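# Lift the orange microphone off its stand, lay it down

## Task

Remove the orange microphone from its stand and set it down on an empty part of the table, where it must come to rest without contacting any other object. At the end, every other microphone must still sit in the holder of its own stand, and every stand must be upright on the table. No stand may tilt far over while its own microphone is in contact with it. The task can fail if the orange microphone is released while moving quickly, or if it drops or slides downward by more than a few centimetres in total. Nothing may be pushed or knocked off the table. The final arrangement must stay in place on its own, without the robot holding it.

## Robot and tools

Robot: two arms, left_arm and right_arm, each with six joints and a parallel gripper. Per-arm joint order is always: waist, shoulder, elbow, wrist pitch, wrist yaw, wrist roll. Waist and wrist roll have signs flipped relative to the URDF, both in commands and in results. The published ranges use URDF signs, so negate and swap them for these two joints. Published ranges: waist -2.618 to 3.054, shoulder 0.000 to 3.142, elbow 0.000 to 3.142, wrist pitch -1.571 to 1.571, wrist yaw -1.571 to 1.571, wrist roll -2.094 to 2.094. For example, in command signs the waist runs from -3.054 to 2.618.

Frame: one shared world frame. The origin is on the tabletop midway between the arms, +x points out over the table, +z points up, and left_arm sits on the +y side. The names left and right refer to the arms, not to image sides. A gripper's fingers point along its own +z and close along its own y. The reported end_effector_position is the point between the finger pads, about 1 cm behind the tips. Reported hand positions get less accurate at long reach.

Row format, shared by both motion tools: one flat list of 14 numbers, each in [-1, 1]. The first 7 belong to left_arm (six joint values, then gripper opening) and the last 7 to right_arm in the same layout. All 14 must be present even if only one arm moves. Joint values are scaled offsets, not poses: 1.0 equals 1.202 rad for the waist, 1.258 shoulder, 1.238 elbow, 2.073 wrist pitch, and 2.022 for wrist yaw and for wrist roll. The gripper value is absolute: +1 fully open, -1 closed. To hold an object, command about 0.03 below the reported grip_measured; a smaller margin grips more gently.

execute_actions(actions): a list of up to 15 actions. Each action is a table of up to 15 rows, and each row runs for one 1/30 s step. If a table has fewer than 15 rows, its last row repeats until 15 steps are done. Joint offsets in every row of an action are measured from the angles at the start of that action, not from the previous row. For the first action of a call, that start is the latest reported state. An empty list just returns the current state and images. An action is rejected for both arms if it would push a joint more than 0.036 rad beyond its range. If the first action fails that check, or any action is malformed, the whole call does nothing. Real joint ends may sit up to 0.036 rad from the published ones. A joint driven to its end produces "joint sent to its limit".

move(target, speed, blocking): target is one 14-number row. Its joint offsets are measured from the Joint positions in the latest result that shows them; gripper values are absolute and are sent at once. All joints progress in step, so hands trace curves. Nothing slows for obstacles or for the other arm. speed (0.01 to 2 rad/s, default 0.5) limits the joint with the farthest to travel. A path lasts 0.5 to 10 s; longer paths are cut off at 10 s. With blocking=false you get a result after 0.5 s. Until a result shows the move has finished, further moves and execute_actions are refused; use wait or stop. The move: line reports how the move ended (done, off_target, moving, held, fault), limits=held or limits=none, and each arm's joint farthest from its target. Faster contact hits harder, and a target set deeper past contact presses harder.

wait(seconds): 0 to 10; lets time run while the arms hold their last command. It returns early if a running move ends. stop(): brakes a running move; a fast arm needs room. zoom_image(camera, region): camera is one of cam_head_left, cam_head_right, cam_high, cam_low, cam_left_wrist, cam_right_wrist (all 504x504). region is [x0, y0, x1, y1] in pixels from the top-left, at most 504 by 504. finished_scene(scene): ends the current scene, given its integer number, and cannot be undone.

Motion limits: at every step each joint target is kept within a lead of the measured angle: waist 0.202, shoulder 0.258, elbow 0.238, wrist pitch 0.573, wrist yaw and roll 0.522 rad. Targets are also scaled back so the hand aims no more than 70 mm from where it is. Large offsets therefore take several actions, and an unfinished motion may need to be sent again. Zero offsets can let an arm sag; re-send offsets toward the intended angles.

Results: a state line per arm gives the hand position (m) and quaternion (wxyz). Joint positions and Joint velocities list each arm's six joints (rad, rad/s) plus the finger-pad gap (m, 0.094 when fully open). Joint targets shows the angles currently being driven toward. grip_measured shows the opening on the command scale; it can be off by about 1 mm. Joint torques are total drive outputs with offsets and noise. "joint command not followed" means a clearance check altered some joint targets. MOTOR HOT warns at 75 °C. At 90 °C that arm halts for 10 s. At 100 °C it goes limp and drops what it holds. These and other stops appear as FAULT lines. Camera calibration (K, distortion, T_world_to_cam) is given per camera and may be slightly off.

Avoid: arms striking or pressing each other, dropping or sliding the microphone down, letting go while it still moves, fast or forceful contact with stands, knocking anything off the table, and long high-load holds. The robot keeps its last command while a reply is being written. Loose objects may occasionally get a brief push.

Each tool is called after "Call:" as a command line: name --argument value for each argument, lists and objects as JSON in quotes; but a table of rows of numbers goes row by row, as --pt "numbers of a row", without its own name.

## Session

Call:
execute_actions --actions '[]'

Scene clock: 0.00 s.
left_arm: end_effector_position=(+0.4196, +0.4283, +0.1943) grip_measured=+1.000 end_effector_quat_wxyz=(-0.121, +0.824, -0.536, +0.141) | right_arm: end_effector_position=(+0.4799, -0.5499, +0.3273) grip_measured=+1.000 end_effector_quat_wxyz=(-0.548, +0.618, -0.548, +0.131)
Joint names: [waist, shoulder, elbow, wrist pitch, wrist yaw, wrist roll]
Joint positions: left_arm=[-0.286  2.101  2.182 -1.283  0.064  1.69   0.094] | right_arm=[ 0.78   2.256  2.549 -1.284 -1.119  2.022  0.094]
Joint velocities: left_arm=[ 0.007 -0.002 -0.007 -0.037 -0.037 -0.066  0.   ] | right_arm=[ 0.002 -0.012 -0.002  0.007 -0.066 -0.022  0.   ]
Joint torques (N m, as the arm reports them, + toward a larger Joint positions number): no reading
Motor temperatures (°C, as the motors report them): left_arm=[27 29 27 27 27 27] | right_arm=[28 26 26 29 29 27]
Joint targets: left_arm=[-0.286 2.093 2.189 -1.290 0.059 1.688] | right_arm=[0.780 2.256 2.551 -1.299 -1.129 2.019]

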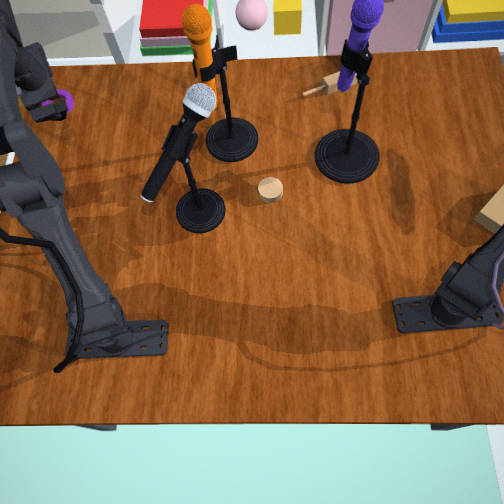

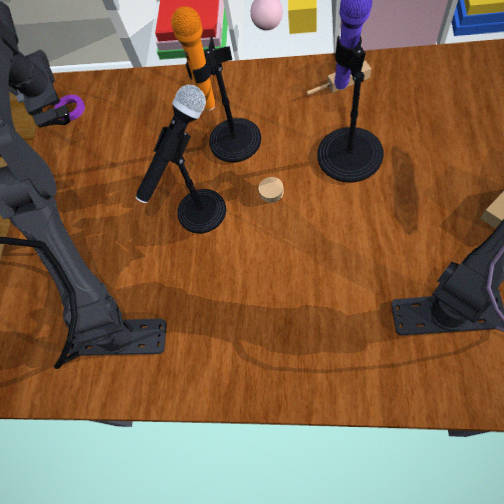

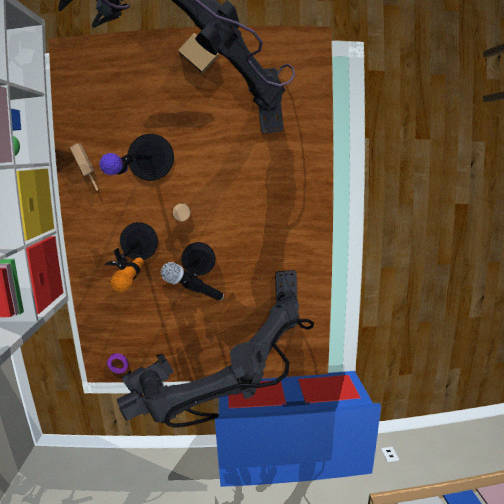

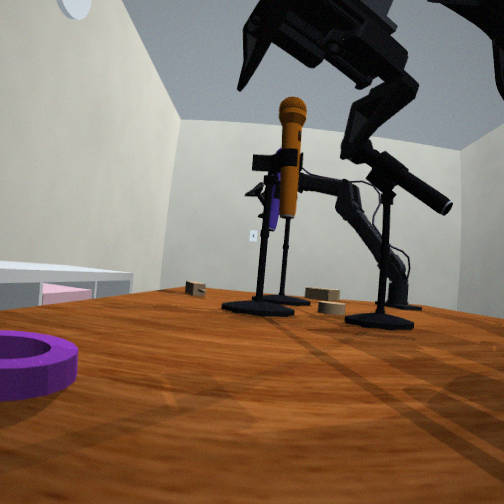

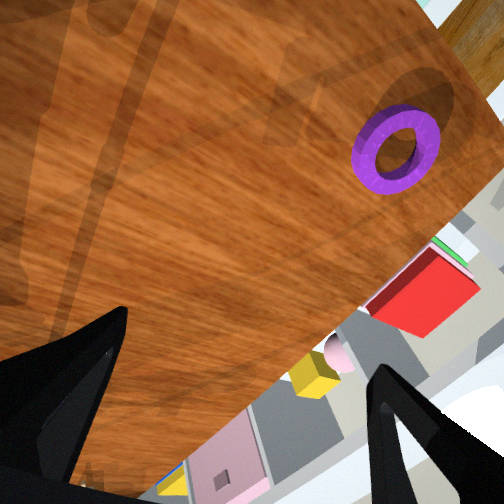

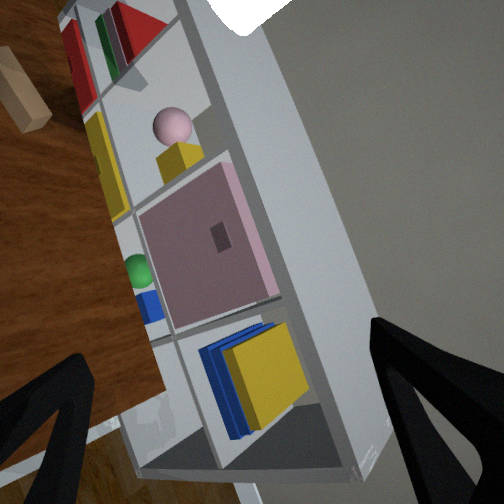

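Call:
move --target '[0.4,-0.4,-0.4,0.58,-0.03,-0.836,1,0,0,0,0,0,0,1]' --speed 1

Scene clock: 15.13 s.
left_arm: end_effector_position=(+0.4689, +0.2035, +0.4627) grip_measured=+1.000 end_effector_quat_wxyz=(+0.703, +0.060, +0.705, -0.067) | right_arm: end_effector_position=(+0.4803, -0.5505, +0.3274) grip_measured=+1.000 end_effector_quat_wxyz=(-0.547, +0.619, -0.547, +0.133)
Joint names: [waist, shoulder, elbow, wrist pitch, wrist yaw, wrist roll]
Joint positions: left_arm=[ 0.191  1.615  1.701 -0.088  0.013  0.009  0.094] | right_arm=[ 0.78   2.256  2.549 -1.28  -1.117  2.022  0.094]
Joint velocities: left_arm=[ 0.002  0.002 -0.002 -0.007 -0.007 -0.051  0.   ] | right_arm=[ 0.032  0.007  0.012 -0.022 -0.022 -0.022  0.   ]
Joint torques (N m, as the arm reports them, + toward a larger Joint positions number): left_arm=[ 0.37 -9.27  5.76  1.96 -0.06 -0.07] | right_arm=[ -0.06 -11.     6.49   0.99  -0.58  -0.01]
Motor temperatures (°C, as the motors report them): left_arm=[27 37 29 29 27 27] | right_arm=[28 36 28 30 30 27]
Joint targets: left_arm=[0.195 1.598 1.687 -0.080 0.003 -0.000] | right_arm=[0.780 2.256 2.549 -1.284 -1.119 2.022]
move: done; limits=none; left_arm: farthest joint: the shoulder, 0.017 radians from its target (0.504 radians at the start); right_arm: farthest joint: the wrist pitch, 0.004 radians from its target (0.000 radians at the start)
camera_calibration (this result's frames):
cam_left_wrist: T_world_to_cam=[[-0.134155, -0.952898, 0.272007, 0.129648], [-0.529058, -0.163224, -0.83274, 0.711437], [0.837914, -0.255623, -0.482241, 0.0133142], [0, 0, 0, 1]] pos_world=[0.382628, 0.243068, 0.563597]
cam_right_wrist: T_world_to_cam=[[0.530852, -0.316302, 0.786225, -0.697106], [-0.113908, -0.94595, -0.303651, -0.328818], [0.839775, 0.0716365, -0.538188, -0.0692844], [0, 0, 0, 1]] pos_world=[0.390788, -0.526578, 0.410948]

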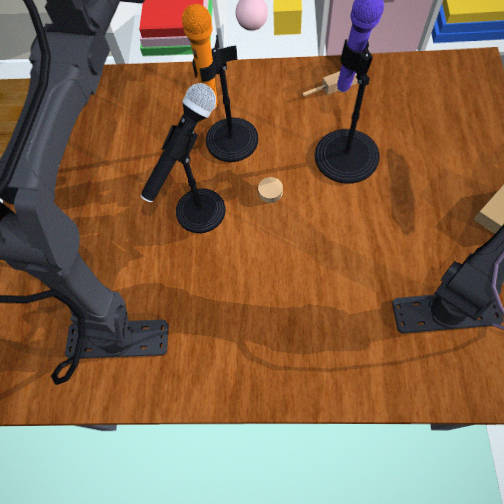

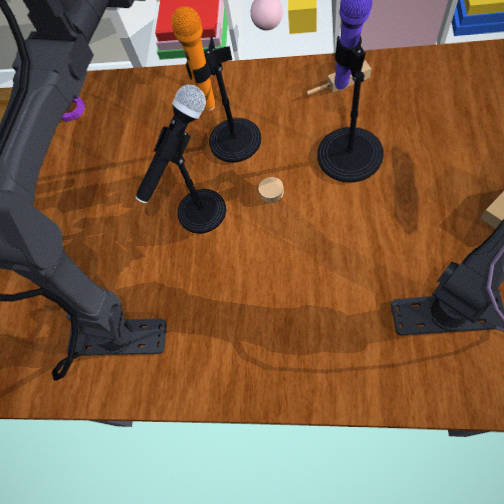

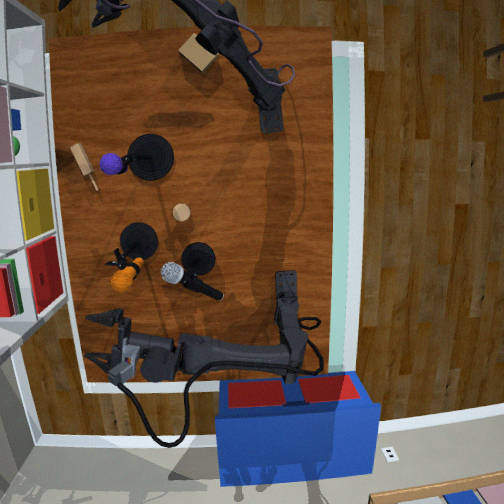

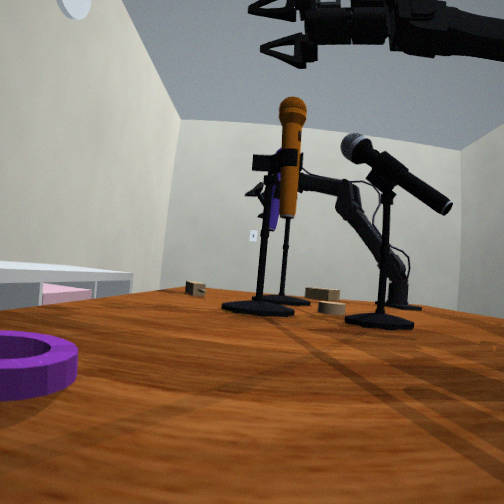

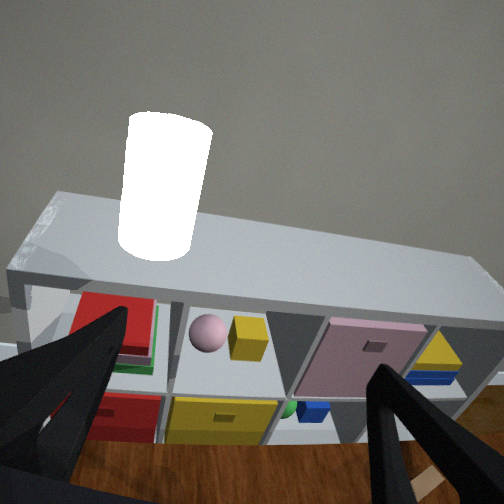

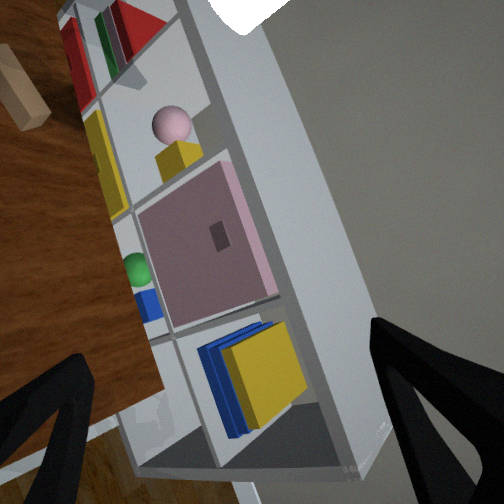

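Call:
move --target '[-0.367,0.245,-0.175,0.257,0.68,0,1,0,0,0,0,0,0,1]' --speed 1

Scene clock: 22.70 s.
left_arm: end_effector_position=(+0.4506, +0.2486, +0.3177) grip_measured=+1.000 end_effector_quat_wxyz=(+0.601, +0.369, +0.603, -0.373) | right_arm: end_effector_position=(+0.4807, -0.5511, +0.3275) grip_measured=+1.000 end_effector_quat_wxyz=(-0.546, +0.620, -0.547, +0.135)
Joint names: [waist, shoulder, elbow, wrist pitch, wrist yaw, wrist roll]
Joint positions: left_arm=[-0.249  1.925  1.49   0.438  1.377  0.009  0.094] | right_arm=[ 0.78   2.256  2.549 -1.276 -1.115  2.022  0.094]
Joint velocities: left_arm=[ 0.002 -0.007 -0.002  0.081  0.007 -0.081  0.   ] | right_arm=[-0.002  0.002 -0.007 -0.066 -0.095  0.037  0.   ]
Joint torques (N m, as the arm reports them, + toward a larger Joint positions number): left_arm=[ -0.11 -10.69   6.24   1.42   0.12   0.01] | right_arm=[ -0.05 -11.     6.51   1.    -0.57  -0.01]
Motor temperatures (°C, as the motors report them): left_arm=[27 37 29 30 27 27] | right_arm=[28 38 28 30 30 27]
Joint targets: left_arm=[-0.251 1.923 1.485 0.445 1.388 0.009] | right_arm=[0.780 2.256 2.549 -1.280 -1.117 2.022]
move: done; limits=none; left_arm: farthest joint: the wrist yaw, 0.011 radians from its target (1.375 radians at the start); right_arm: farthest joint: the wrist pitch, 0.004 radians from its target (0.000 radians at the start)
camera_calibration (this result's frames):
cam_left_wrist: T_world_to_cam=[[-0.842656, -0.466815, 0.268355, 0.409223], [-0.44518, 0.323647, -0.834905, 0.430175], [0.302894, -0.823004, -0.48054, 0.351846], [0, 0, 0, 1]] pos_world=[0.429767, 0.341377, 0.418414]
cam_right_wrist: T_world_to_cam=[[0.528798, -0.313775, 0.788618, -0.695986], [-0.114246, -0.947013, -0.300191, -0.330825], [0.841024, 0.0686442, -0.536626, -0.0723189], [0, 0, 0, 1]] pos_world=[0.391062, -0.526714, 0.410748]

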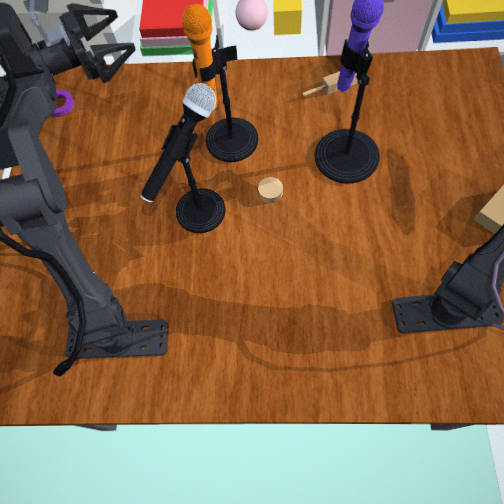

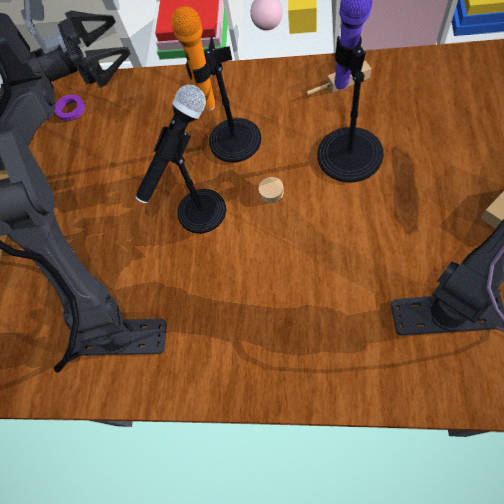

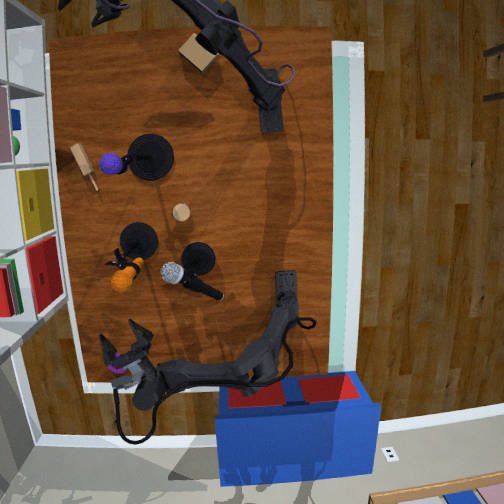

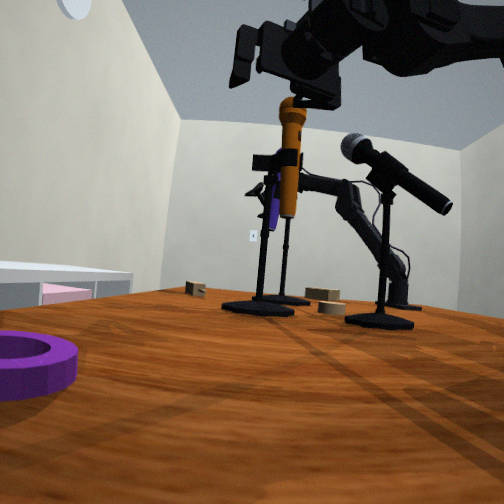

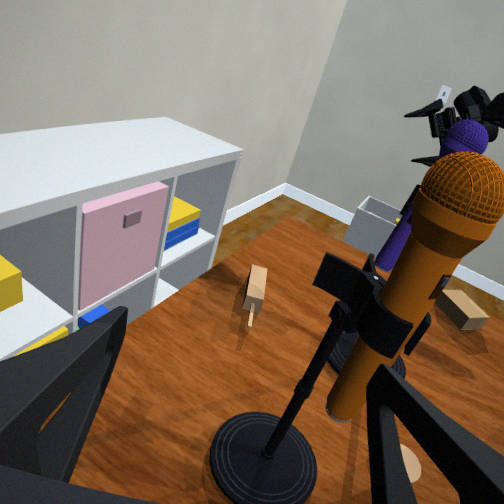

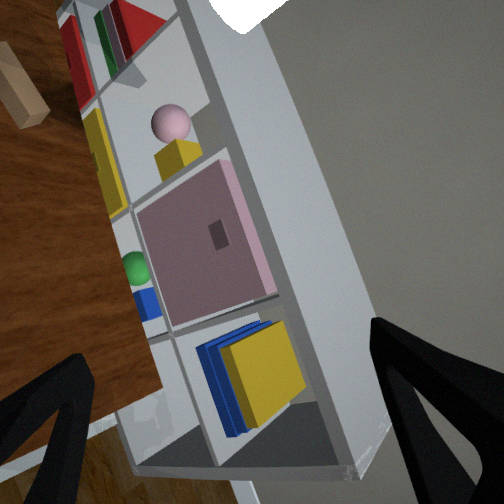

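Call:
move --target '[0.17,0,-0.01,0.008,0.005,0,1,0,0,0,0,0,0,1]' --speed 0.3

Scene clock: 25.70 s.
left_arm: end_effector_position=(+0.4313, +0.1490, +0.3187) grip_measured=+1.000 end_effector_quat_wxyz=(+0.562, +0.432, +0.559, -0.430) | right_arm: end_effector_position=(+0.4812, -0.5517, +0.3276) grip_measured=+1.000 end_effector_quat_wxyz=(-0.546, +0.620, -0.546, +0.137)
Joint names: [waist, shoulder, elbow, wrist pitch, wrist yaw, wrist roll]
Joint positions: left_arm=[-0.044  1.925  1.49   0.448  1.379  0.009  0.094] | right_arm=[ 0.78   2.256  2.549 -1.271 -1.113  2.022  0.094]
Joint velocities: left_arm=[ 0.007  0.022 -0.002 -0.037  0.022 -0.051  0.   ] | right_arm=[ 0.046 -0.022 -0.012 -0.037 -0.066  0.022  0.   ]
Joint torques (N m, as the arm reports them, + toward a larger Joint positions number): left_arm=[ -0.03 -10.54   5.68   1.41   0.11   0.  ] | right_arm=[ -0.06 -11.01   6.51   1.    -0.57  -0.01]
Motor temperatures (°C, as the motors report them): left_arm=[27 37 30 30 27 27] | right_arm=[28 39 28 30 30 27]
Joint targets: left_arm=[-0.045 1.925 1.478 0.455 1.387 0.009] | right_arm=[0.780 2.256 2.549 -1.276 -1.115 2.022]
move: done; limits=none; left_arm: farthest joint: the elbow, 0.013 radians from its target (0.013 radians at the start); right_arm: farthest joint: the wrist pitch, 0.005 radians from its target (0.000 radians at the start)
camera_calibration (this result's frames):
cam_left_wrist: T_world_to_cam=[[-0.92315, -0.284063, 0.25904, 0.356656], [-0.360979, 0.408714, -0.83824, 0.406747], [0.13224, -0.86733, -0.479846, 0.35622], [0, 0, 0, 1]] pos_world=[0.428968, 0.24403, 0.419494]
cam_right_wrist: T_world_to_cam=[[0.526601, -0.31097, 0.791195, -0.694734], [-0.114774, -0.94818, -0.29628, -0.33302], [0.842329, 0.0652125, -0.535004, -0.0756862], [0, 0, 0, 1]] pos_world=[0.391378, -0.526869, 0.41051]

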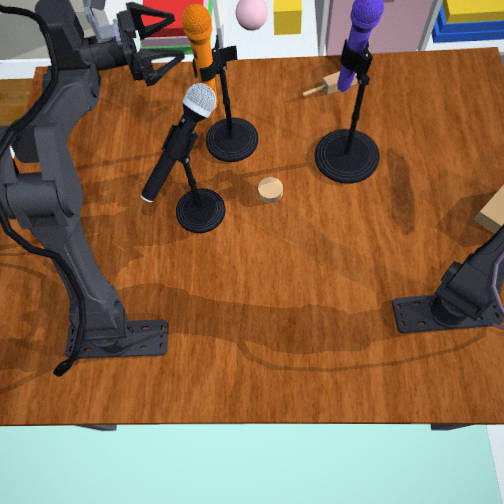

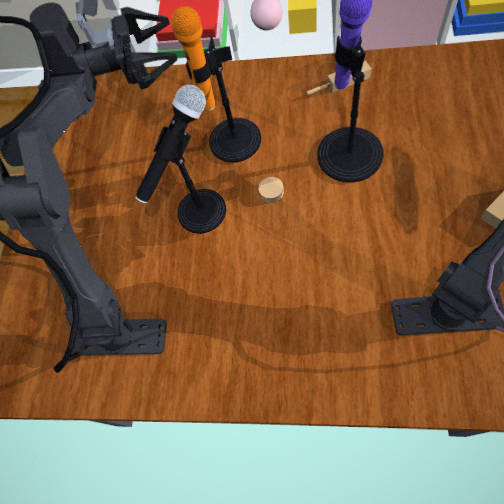

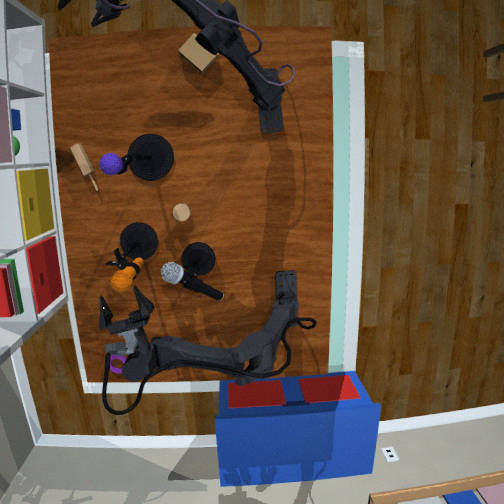

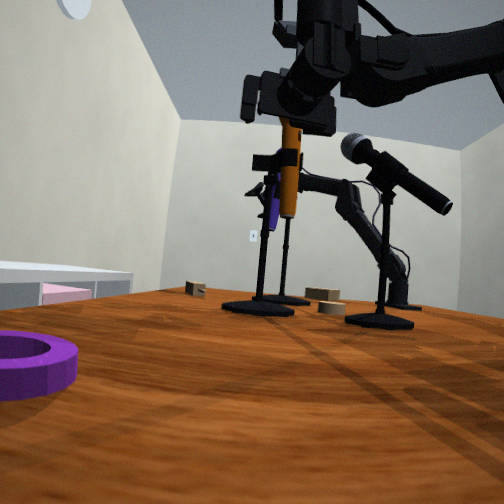

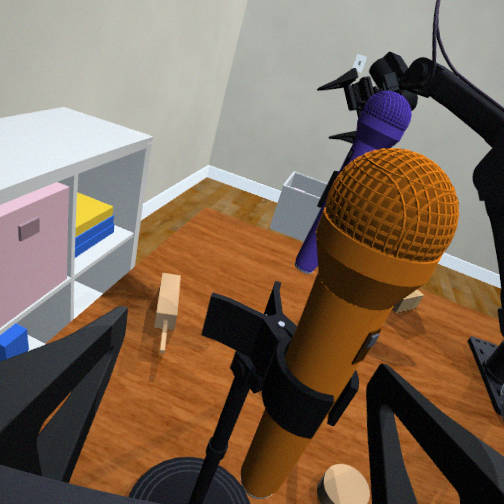

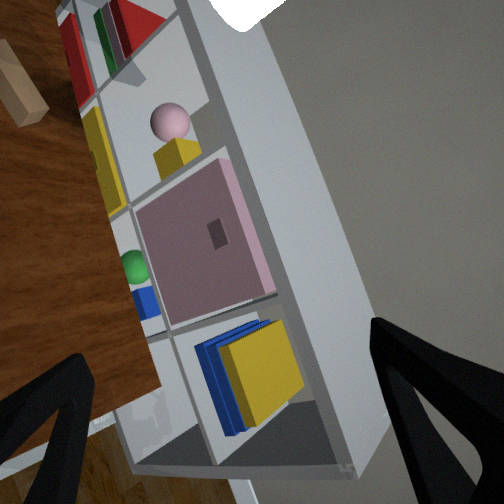

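Add yaw to shift toward it.

Call:
move --target '[0.06,0,-0.01,0.004,0.06,0,1,0,0,0,0,0,0,1]' --speed 0.15

Scene clock: 29.83 s.
left_arm: end_effector_position=(+0.4013, +0.1153, +0.3186) grip_measured=+1.000 end_effector_quat_wxyz=(+0.522, +0.480, +0.518, -0.477) | right_arm: end_effector_position=(+0.4817, -0.5523, +0.3276) grip_measured=+1.000 end_effector_quat_wxyz=(-0.545, +0.621, -0.546, +0.140)
Joint names: [waist, shoulder, elbow, wrist pitch, wrist yaw, wrist roll]
Joint positions: left_arm=[0.022 1.925 1.49  0.45  1.49  0.009 0.094] | right_arm=[ 0.78   2.256  2.549 -1.267 -1.11   2.022  0.094]
Joint velocities: left_arm=[ 0.007  0.017 -0.002  0.037  0.022  0.095  0.   ] | right_arm=[ 0.022  0.002 -0.007 -0.081 -0.007  0.007  0.   ]
Joint torques (N m, as the arm reports them, + toward a larger Joint positions number): left_arm=[  0.52 -10.43   5.6    1.34   0.1    0.  ] | right_arm=[ -0.05 -11.01   6.51   1.    -0.57  -0.01]
Motor temperatures (°C, as the motors report them): left_arm=[27 37 30 31 27 27] | right_arm=[28 40 28 30 30 27]
Joint targets: left_arm=[0.028 1.925 1.478 0.457 1.501 0.009] | right_arm=[0.780 2.256 2.549 -1.271 -1.112 2.022]
move: done; limits=none; left_arm: farthest joint: the elbow, 0.013 radians from its target (0.013 radians at the start); right_arm: farthest joint: the wrist pitch, 0.004 radians from its target (0.000 radians at the start)
camera_calibration (this result's frames):
cam_left_wrist: T_world_to_cam=[[-0.959354, -0.11746, 0.2566, 0.315514], [-0.281394, 0.467106, -0.83823, 0.37096], [-0.0214003, -0.876365, -0.481172, 0.394066], [0, 0, 0, 1]] pos_world=[0.415508, 0.209128, 0.419602]
cam_right_wrist: T_world_to_cam=[[0.524628, -0.308353, 0.793526, -0.693559], [-0.115406, -0.949255, -0.292569, -0.335035], [0.843473, 0.0619124, -0.533592, -0.0788263], [0, 0, 0, 1]] pos_world=[0.391683, -0.527014, 0.410275]

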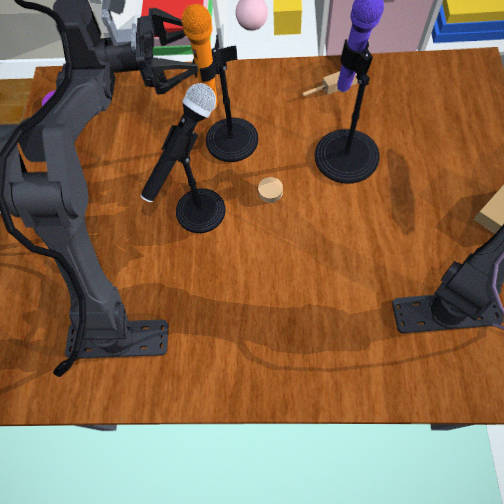

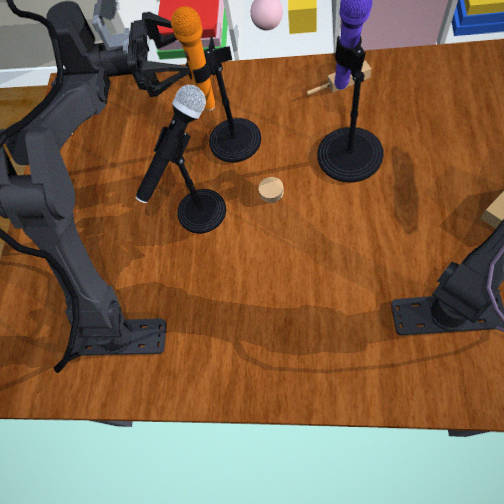

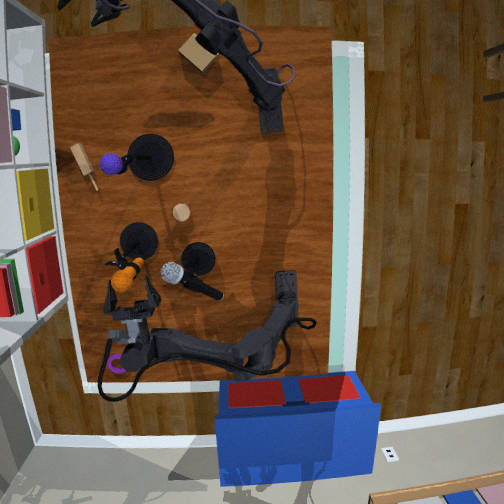

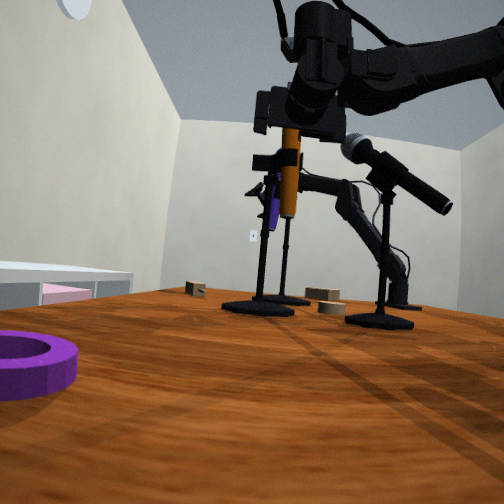

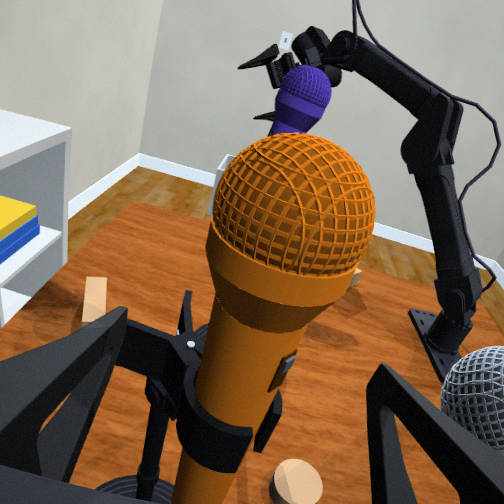

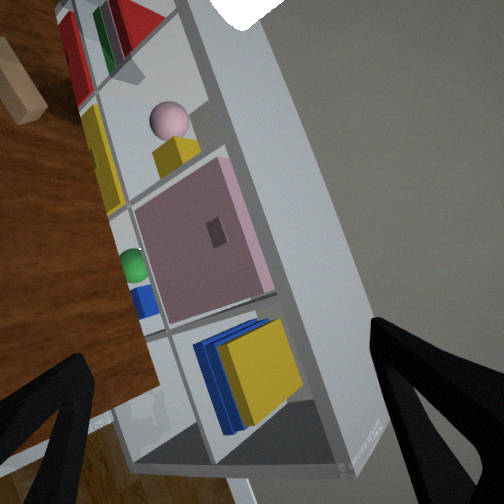

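Centered; advance 3 cm.

Call:
move --target '[0.065,0,-0.01,0.004,-0.042,0,0.5,0,0,0,0,0,0,1]' --speed 0.1

Scene clock: 32.83 s.
left_arm: end_effector_position=(+0.4008, +0.0844, +0.3190) grip_measured=+0.503 end_effector_quat_wxyz=(+0.524, +0.480, +0.518, -0.477) | right_arm: end_effector_position=(+0.4821, -0.5529, +0.3277) grip_measured=+1.000 end_effector_quat_wxyz=(-0.544, +0.622, -0.545, +0.142)
Joint names: [waist, shoulder, elbow, wrist pitch, wrist yaw, wrist roll]
Joint positions: left_arm=[0.094 1.925 1.49  0.452 1.415 0.009 0.071] | right_arm=[ 0.78   2.256  2.549 -1.262 -1.108  2.022  0.094]
Joint velocities: left_arm=[-0.007 -0.022 -0.012  0.007 -0.037  0.051 -0.   ] | right_arm=[-0.022  0.007 -0.002  0.022  0.066  0.081  0.   ]
Joint torques (N m, as the arm reports them, + toward a larger Joint positions number): left_arm=[  0.52 -10.51   5.66   1.39  -0.04   0.  ] | right_arm=[ -0.06 -11.03   6.52   1.01  -0.57  -0.01]
Motor temperatures (°C, as the motors report them): left_arm=[27 38 30 31 27 27] | right_arm=[28 41 28 31 30 27]
Joint targets: left_arm=[0.100 1.925 1.478 0.459 1.405 0.009] | right_arm=[0.780 2.256 2.549 -1.267 -1.110 2.022]
move: done; limits=none; left_arm: farthest joint: the elbow, 0.013 radians from its target (0.013 radians at the start); right_arm: farthest joint: the wrist pitch, 0.005 radians from its target (0.000 radians at the start)
camera_calibration (this result's frames):
cam_left_wrist: T_world_to_cam=[[-0.959515, -0.119684, 0.254964, 0.312069], [-0.281071, 0.46528, -0.839353, 0.385961], [-0.0181723, -0.877035, -0.480083, 0.365576], [0, 0, 0, 1]] pos_world=[0.41456, 0.178393, 0.419898]
cam_right_wrist: T_world_to_cam=[[0.522416, -0.305537, 0.796071, -0.692281], [-0.115968, -0.950383, -0.288659, -0.337194], [0.844768, 0.0584816, -0.531928, -0.082208], [0, 0, 0, 1]] pos_world=[0.392002, -0.527172, 0.410042]

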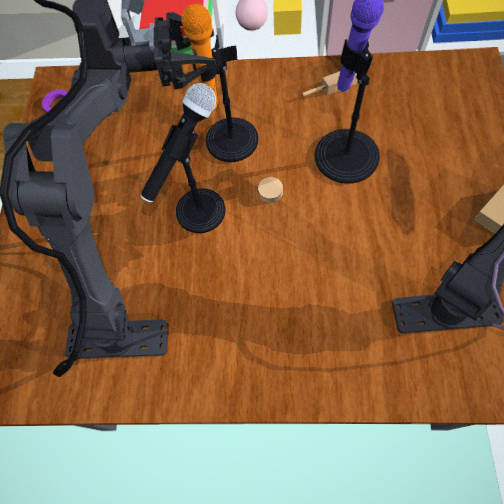

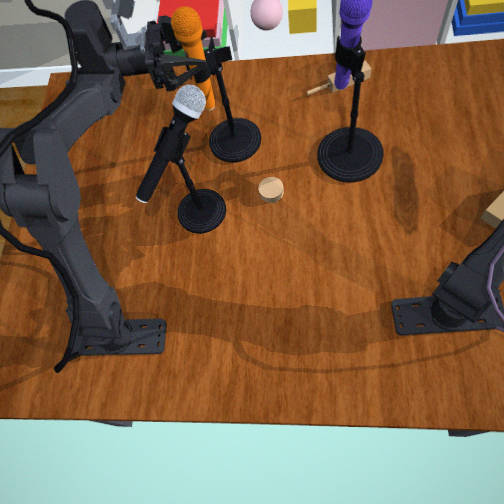

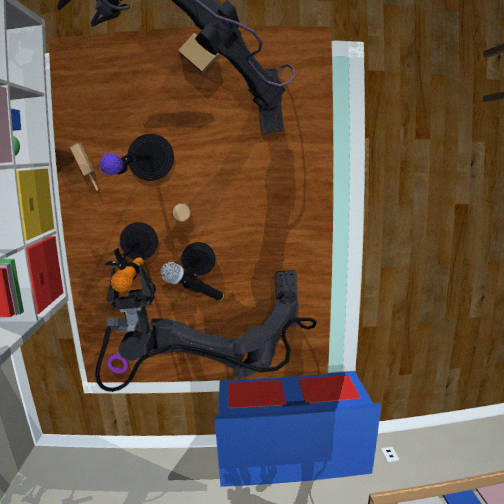

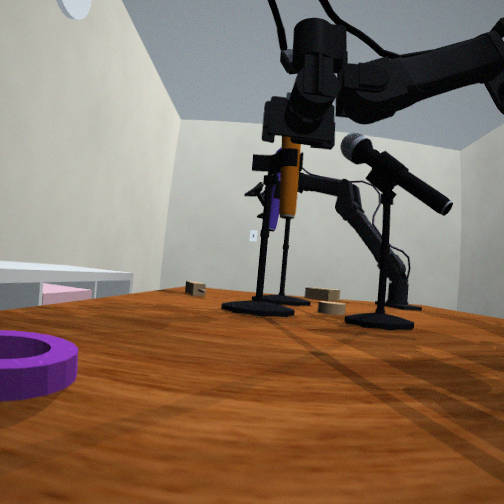

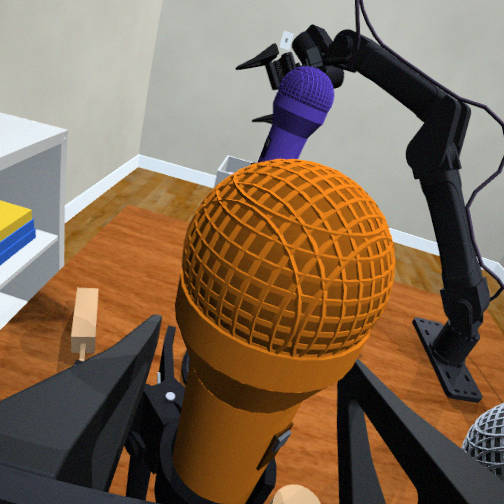

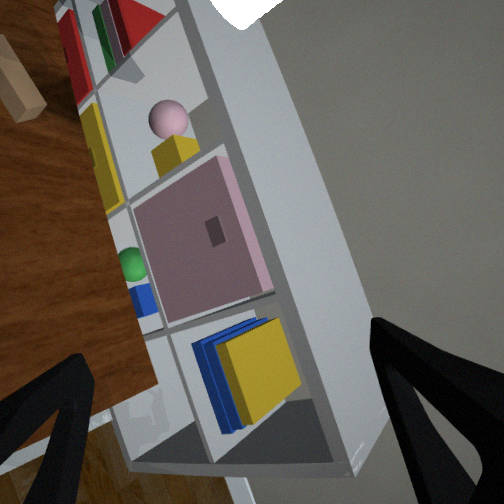

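Call:
move --target '[0,0,0,0,0.012,0,-0.4,0,0,0,0,0,0,1]'

Call:
move --target '[-0.01,-0.01,0.25,-0.15,0.006,0,-0.4,0,0,0,0,0,0,1]' --speed 0.15

Scene clock: 35.83 s.
left_arm: end_effector_position=(+0.4018, +0.0845, +0.3191) grip_measured=-0.295 end_effector_quat_wxyz=(+0.525, +0.478, +0.519, -0.475) | right_arm: end_effector_position=(+0.4826, -0.5535, +0.3278) grip_measured=+1.000 end_effector_quat_wxyz=(-0.543, +0.622, -0.545, +0.144)
Joint names: [waist, shoulder, elbow, wrist pitch, wrist yaw, wrist roll]
Joint positions: left_arm=[0.094 1.925 1.49  0.453 1.41  0.009 0.033] | right_arm=[ 0.78   2.256  2.549 -1.258 -1.106  2.022  0.094]
Joint velocities: left_arm=[-0.002  0.007 -0.007 -0.007  0.037  0.007  0.   ] | right_arm=[ 0.007 -0.012 -0.002 -0.007 -0.081 -0.051  0.   ]
Joint torques (N m, as the arm reports them, + toward a larger Joint positions number): left_arm=[  0.03 -10.5    6.68   1.32   0.3    0.01] | right_arm=[ -0.07 -11.03   6.52   1.02  -0.57  -0.01]
Motor temperatures (°C, as the motors report them): left_arm=[27 38 30 31 27 27] | right_arm=[28 41 28 31 30 27]
Joint targets: left_arm=[0.094 1.925 1.490 0.452 1.439 0.009] | right_arm=[0.780 2.256 2.549 -1.262 -1.108 2.022]
move: off_target (left_arm); limits=none; left_arm: farthest joint: the wrist yaw, 0.029 radians from its target (0.025 radians at the start); right_arm: farthest joint: the wrist pitch, 0.004 radians from its target (0.000 radians at the start)
camera_calibration (this result's frames):
cam_left_wrist: T_world_to_cam=[[-0.958958, -0.124776, 0.25462, 0.31329], [-0.283237, 0.463673, -0.839514, 0.387291], [-0.0133091, -0.877176, -0.479984, 0.363719], [0, 0, 0, 1]] pos_world=[0.414968, 0.178561, 0.419946]
cam_right_wrist: T_world_to_cam=[[0.520101, -0.302792, 0.798631, -0.69102], [-0.116284, -0.951447, -0.285002, -0.339298], [0.846152, 0.0553626, -0.530059, -0.0855011], [0, 0, 0, 1]] pos_world=[0.392293, -0.527326, 0.409848]

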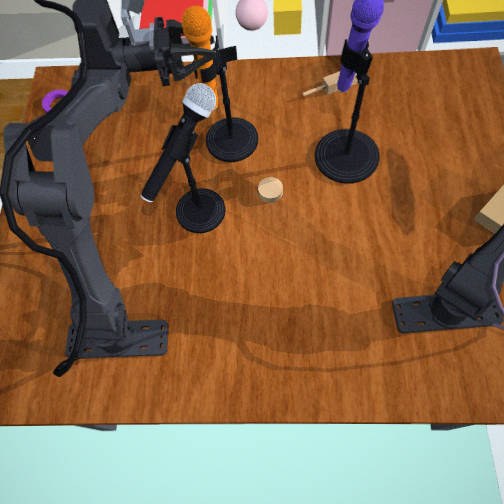

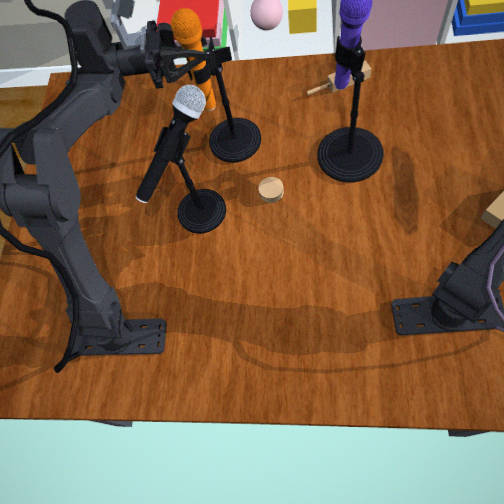

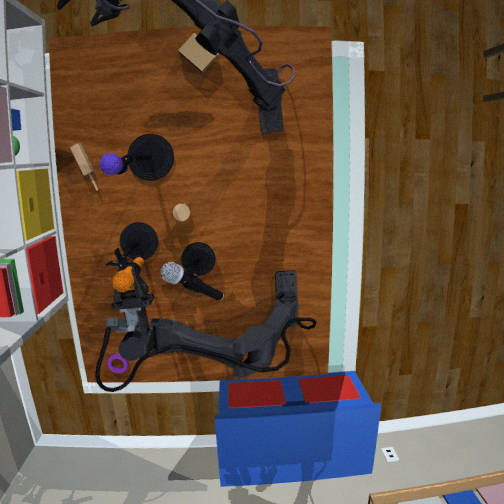

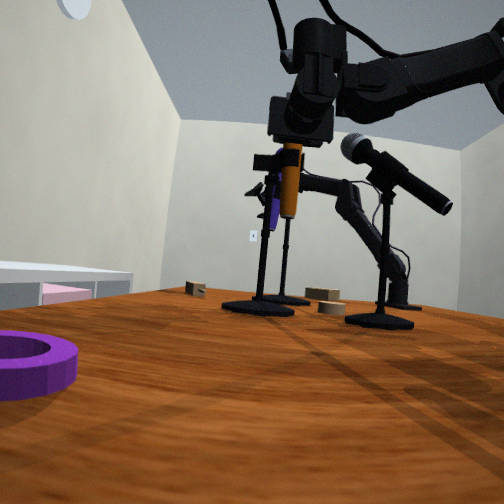

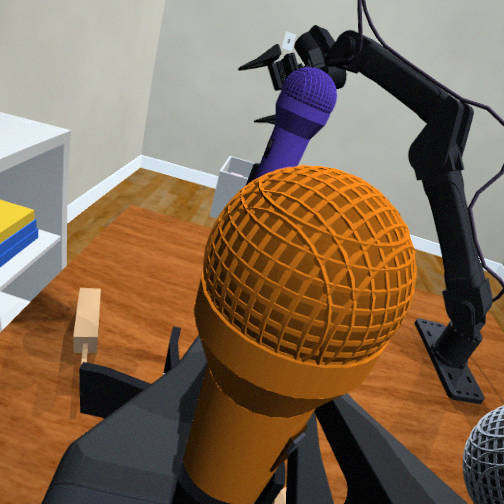

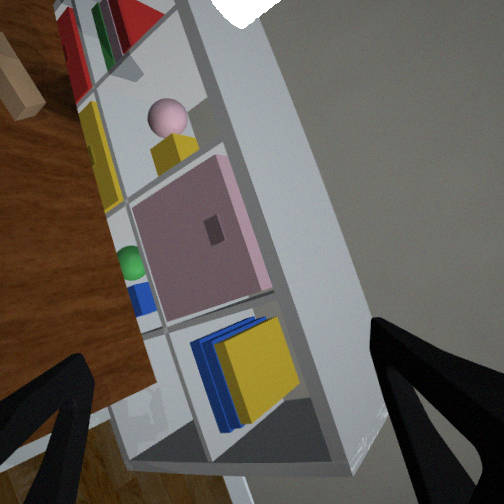

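Scene clock: 38.53 s.
left_arm: end_effector_position=(+0.4186, +0.0859, +0.3513) grip_measured=-0.295 end_effector_quat_wxyz=(+0.485, +0.437, +0.567, -0.502) | right_arm: end_effector_position=(+0.4831, -0.5542, +0.3279) grip_measured=+1.000 end_effector_quat_wxyz=(-0.542, +0.623, -0.544, +0.146)
Joint names: [waist, shoulder, elbow, wrist pitch, wrist yaw, wrist roll]
Joint positions: left_arm=[ 0.09   1.963  1.738  0.076  1.392 -0.001  0.033] | right_arm=[ 0.78   2.256  2.549 -1.253 -1.104  2.022  0.094]
Joint velocities: left_arm=[ 0.012 -0.022 -0.012 -0.037  0.066 -0.022  0.001] | right_arm=[-0.012 -0.012 -0.002 -0.007 -0.037  0.066  0.   ]
Joint torques (N m, as the arm reports them, + toward a larger Joint positions number): left_arm=[ -0.59 -15.12  11.95   2.03   0.4    0.11] | right_arm=[ -0.07 -11.03   6.55   1.02  -0.56  -0.02]
Motor temperatures (°C, as the motors report them): left_arm=[27 39 31 31 27 27] | right_arm=[28 42 29 31 30 27]
Joint targets: left_arm=[0.082 1.913 1.800 0.142 1.422 0.008] | right_arm=[0.780 2.256 2.549 -1.258 -1.106 2.022]
move: off_target (left_arm); limits=none; left_arm: farthest joint: the wrist pitch, 0.066 radians from its target (0.311 radians at the start); right_arm: farthest joint: the wrist pitch, 0.005 radians from its target (0.000 radians at the start)
camera_calibration (this result's frames):
cam_left_wrist: T_world_to_cam=[[-0.904533, -0.150083, 0.399119, 0.250062], [-0.420699, 0.466714, -0.77794, 0.454123], [-0.069519, -0.871581, -0.485298, 0.405515], [0, 0, 0, 1]] pos_world=[0.44543, 0.179024, 0.450271]
cam_right_wrist: T_world_to_cam=[[0.517874, -0.299964, 0.801142, -0.689714], [-0.11688, -0.952536, -0.281095, -0.34142], [0.847435, 0.0519341, -0.528353, -0.0888961], [0, 0, 0, 1]] pos_world=[0.392613, -0.527487, 0.409619]

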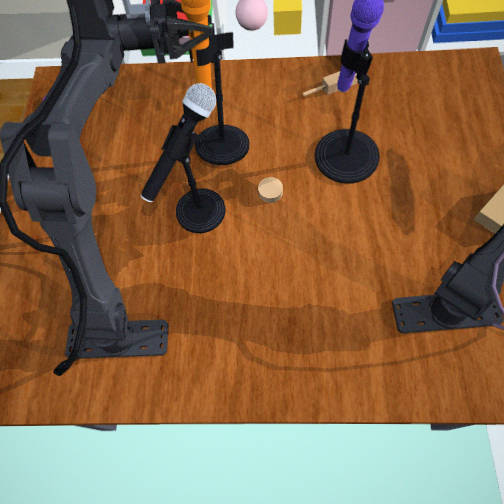

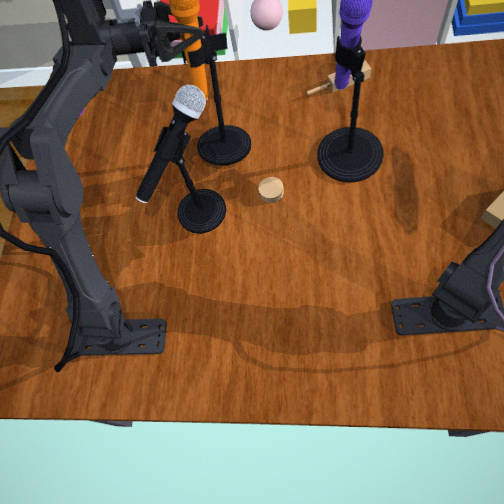

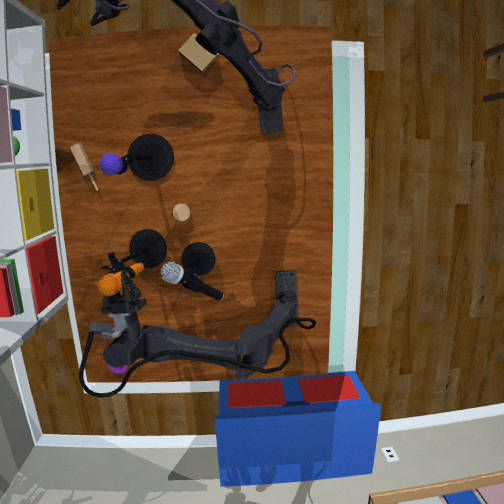

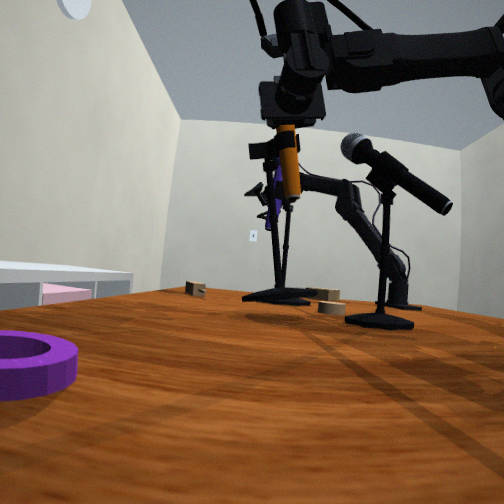

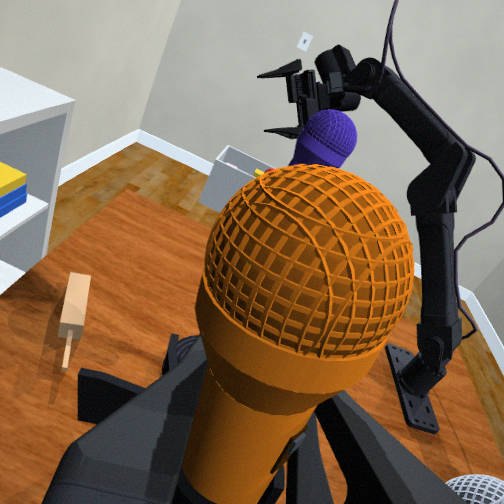

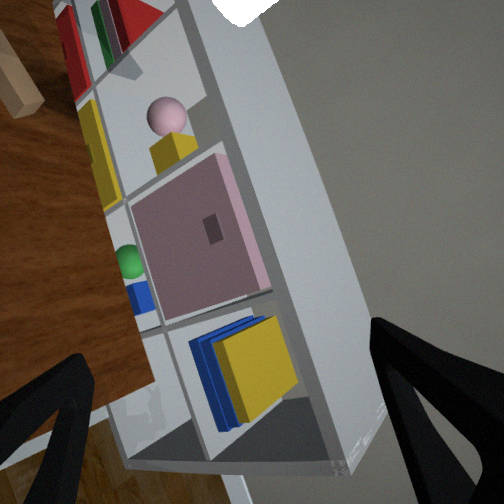

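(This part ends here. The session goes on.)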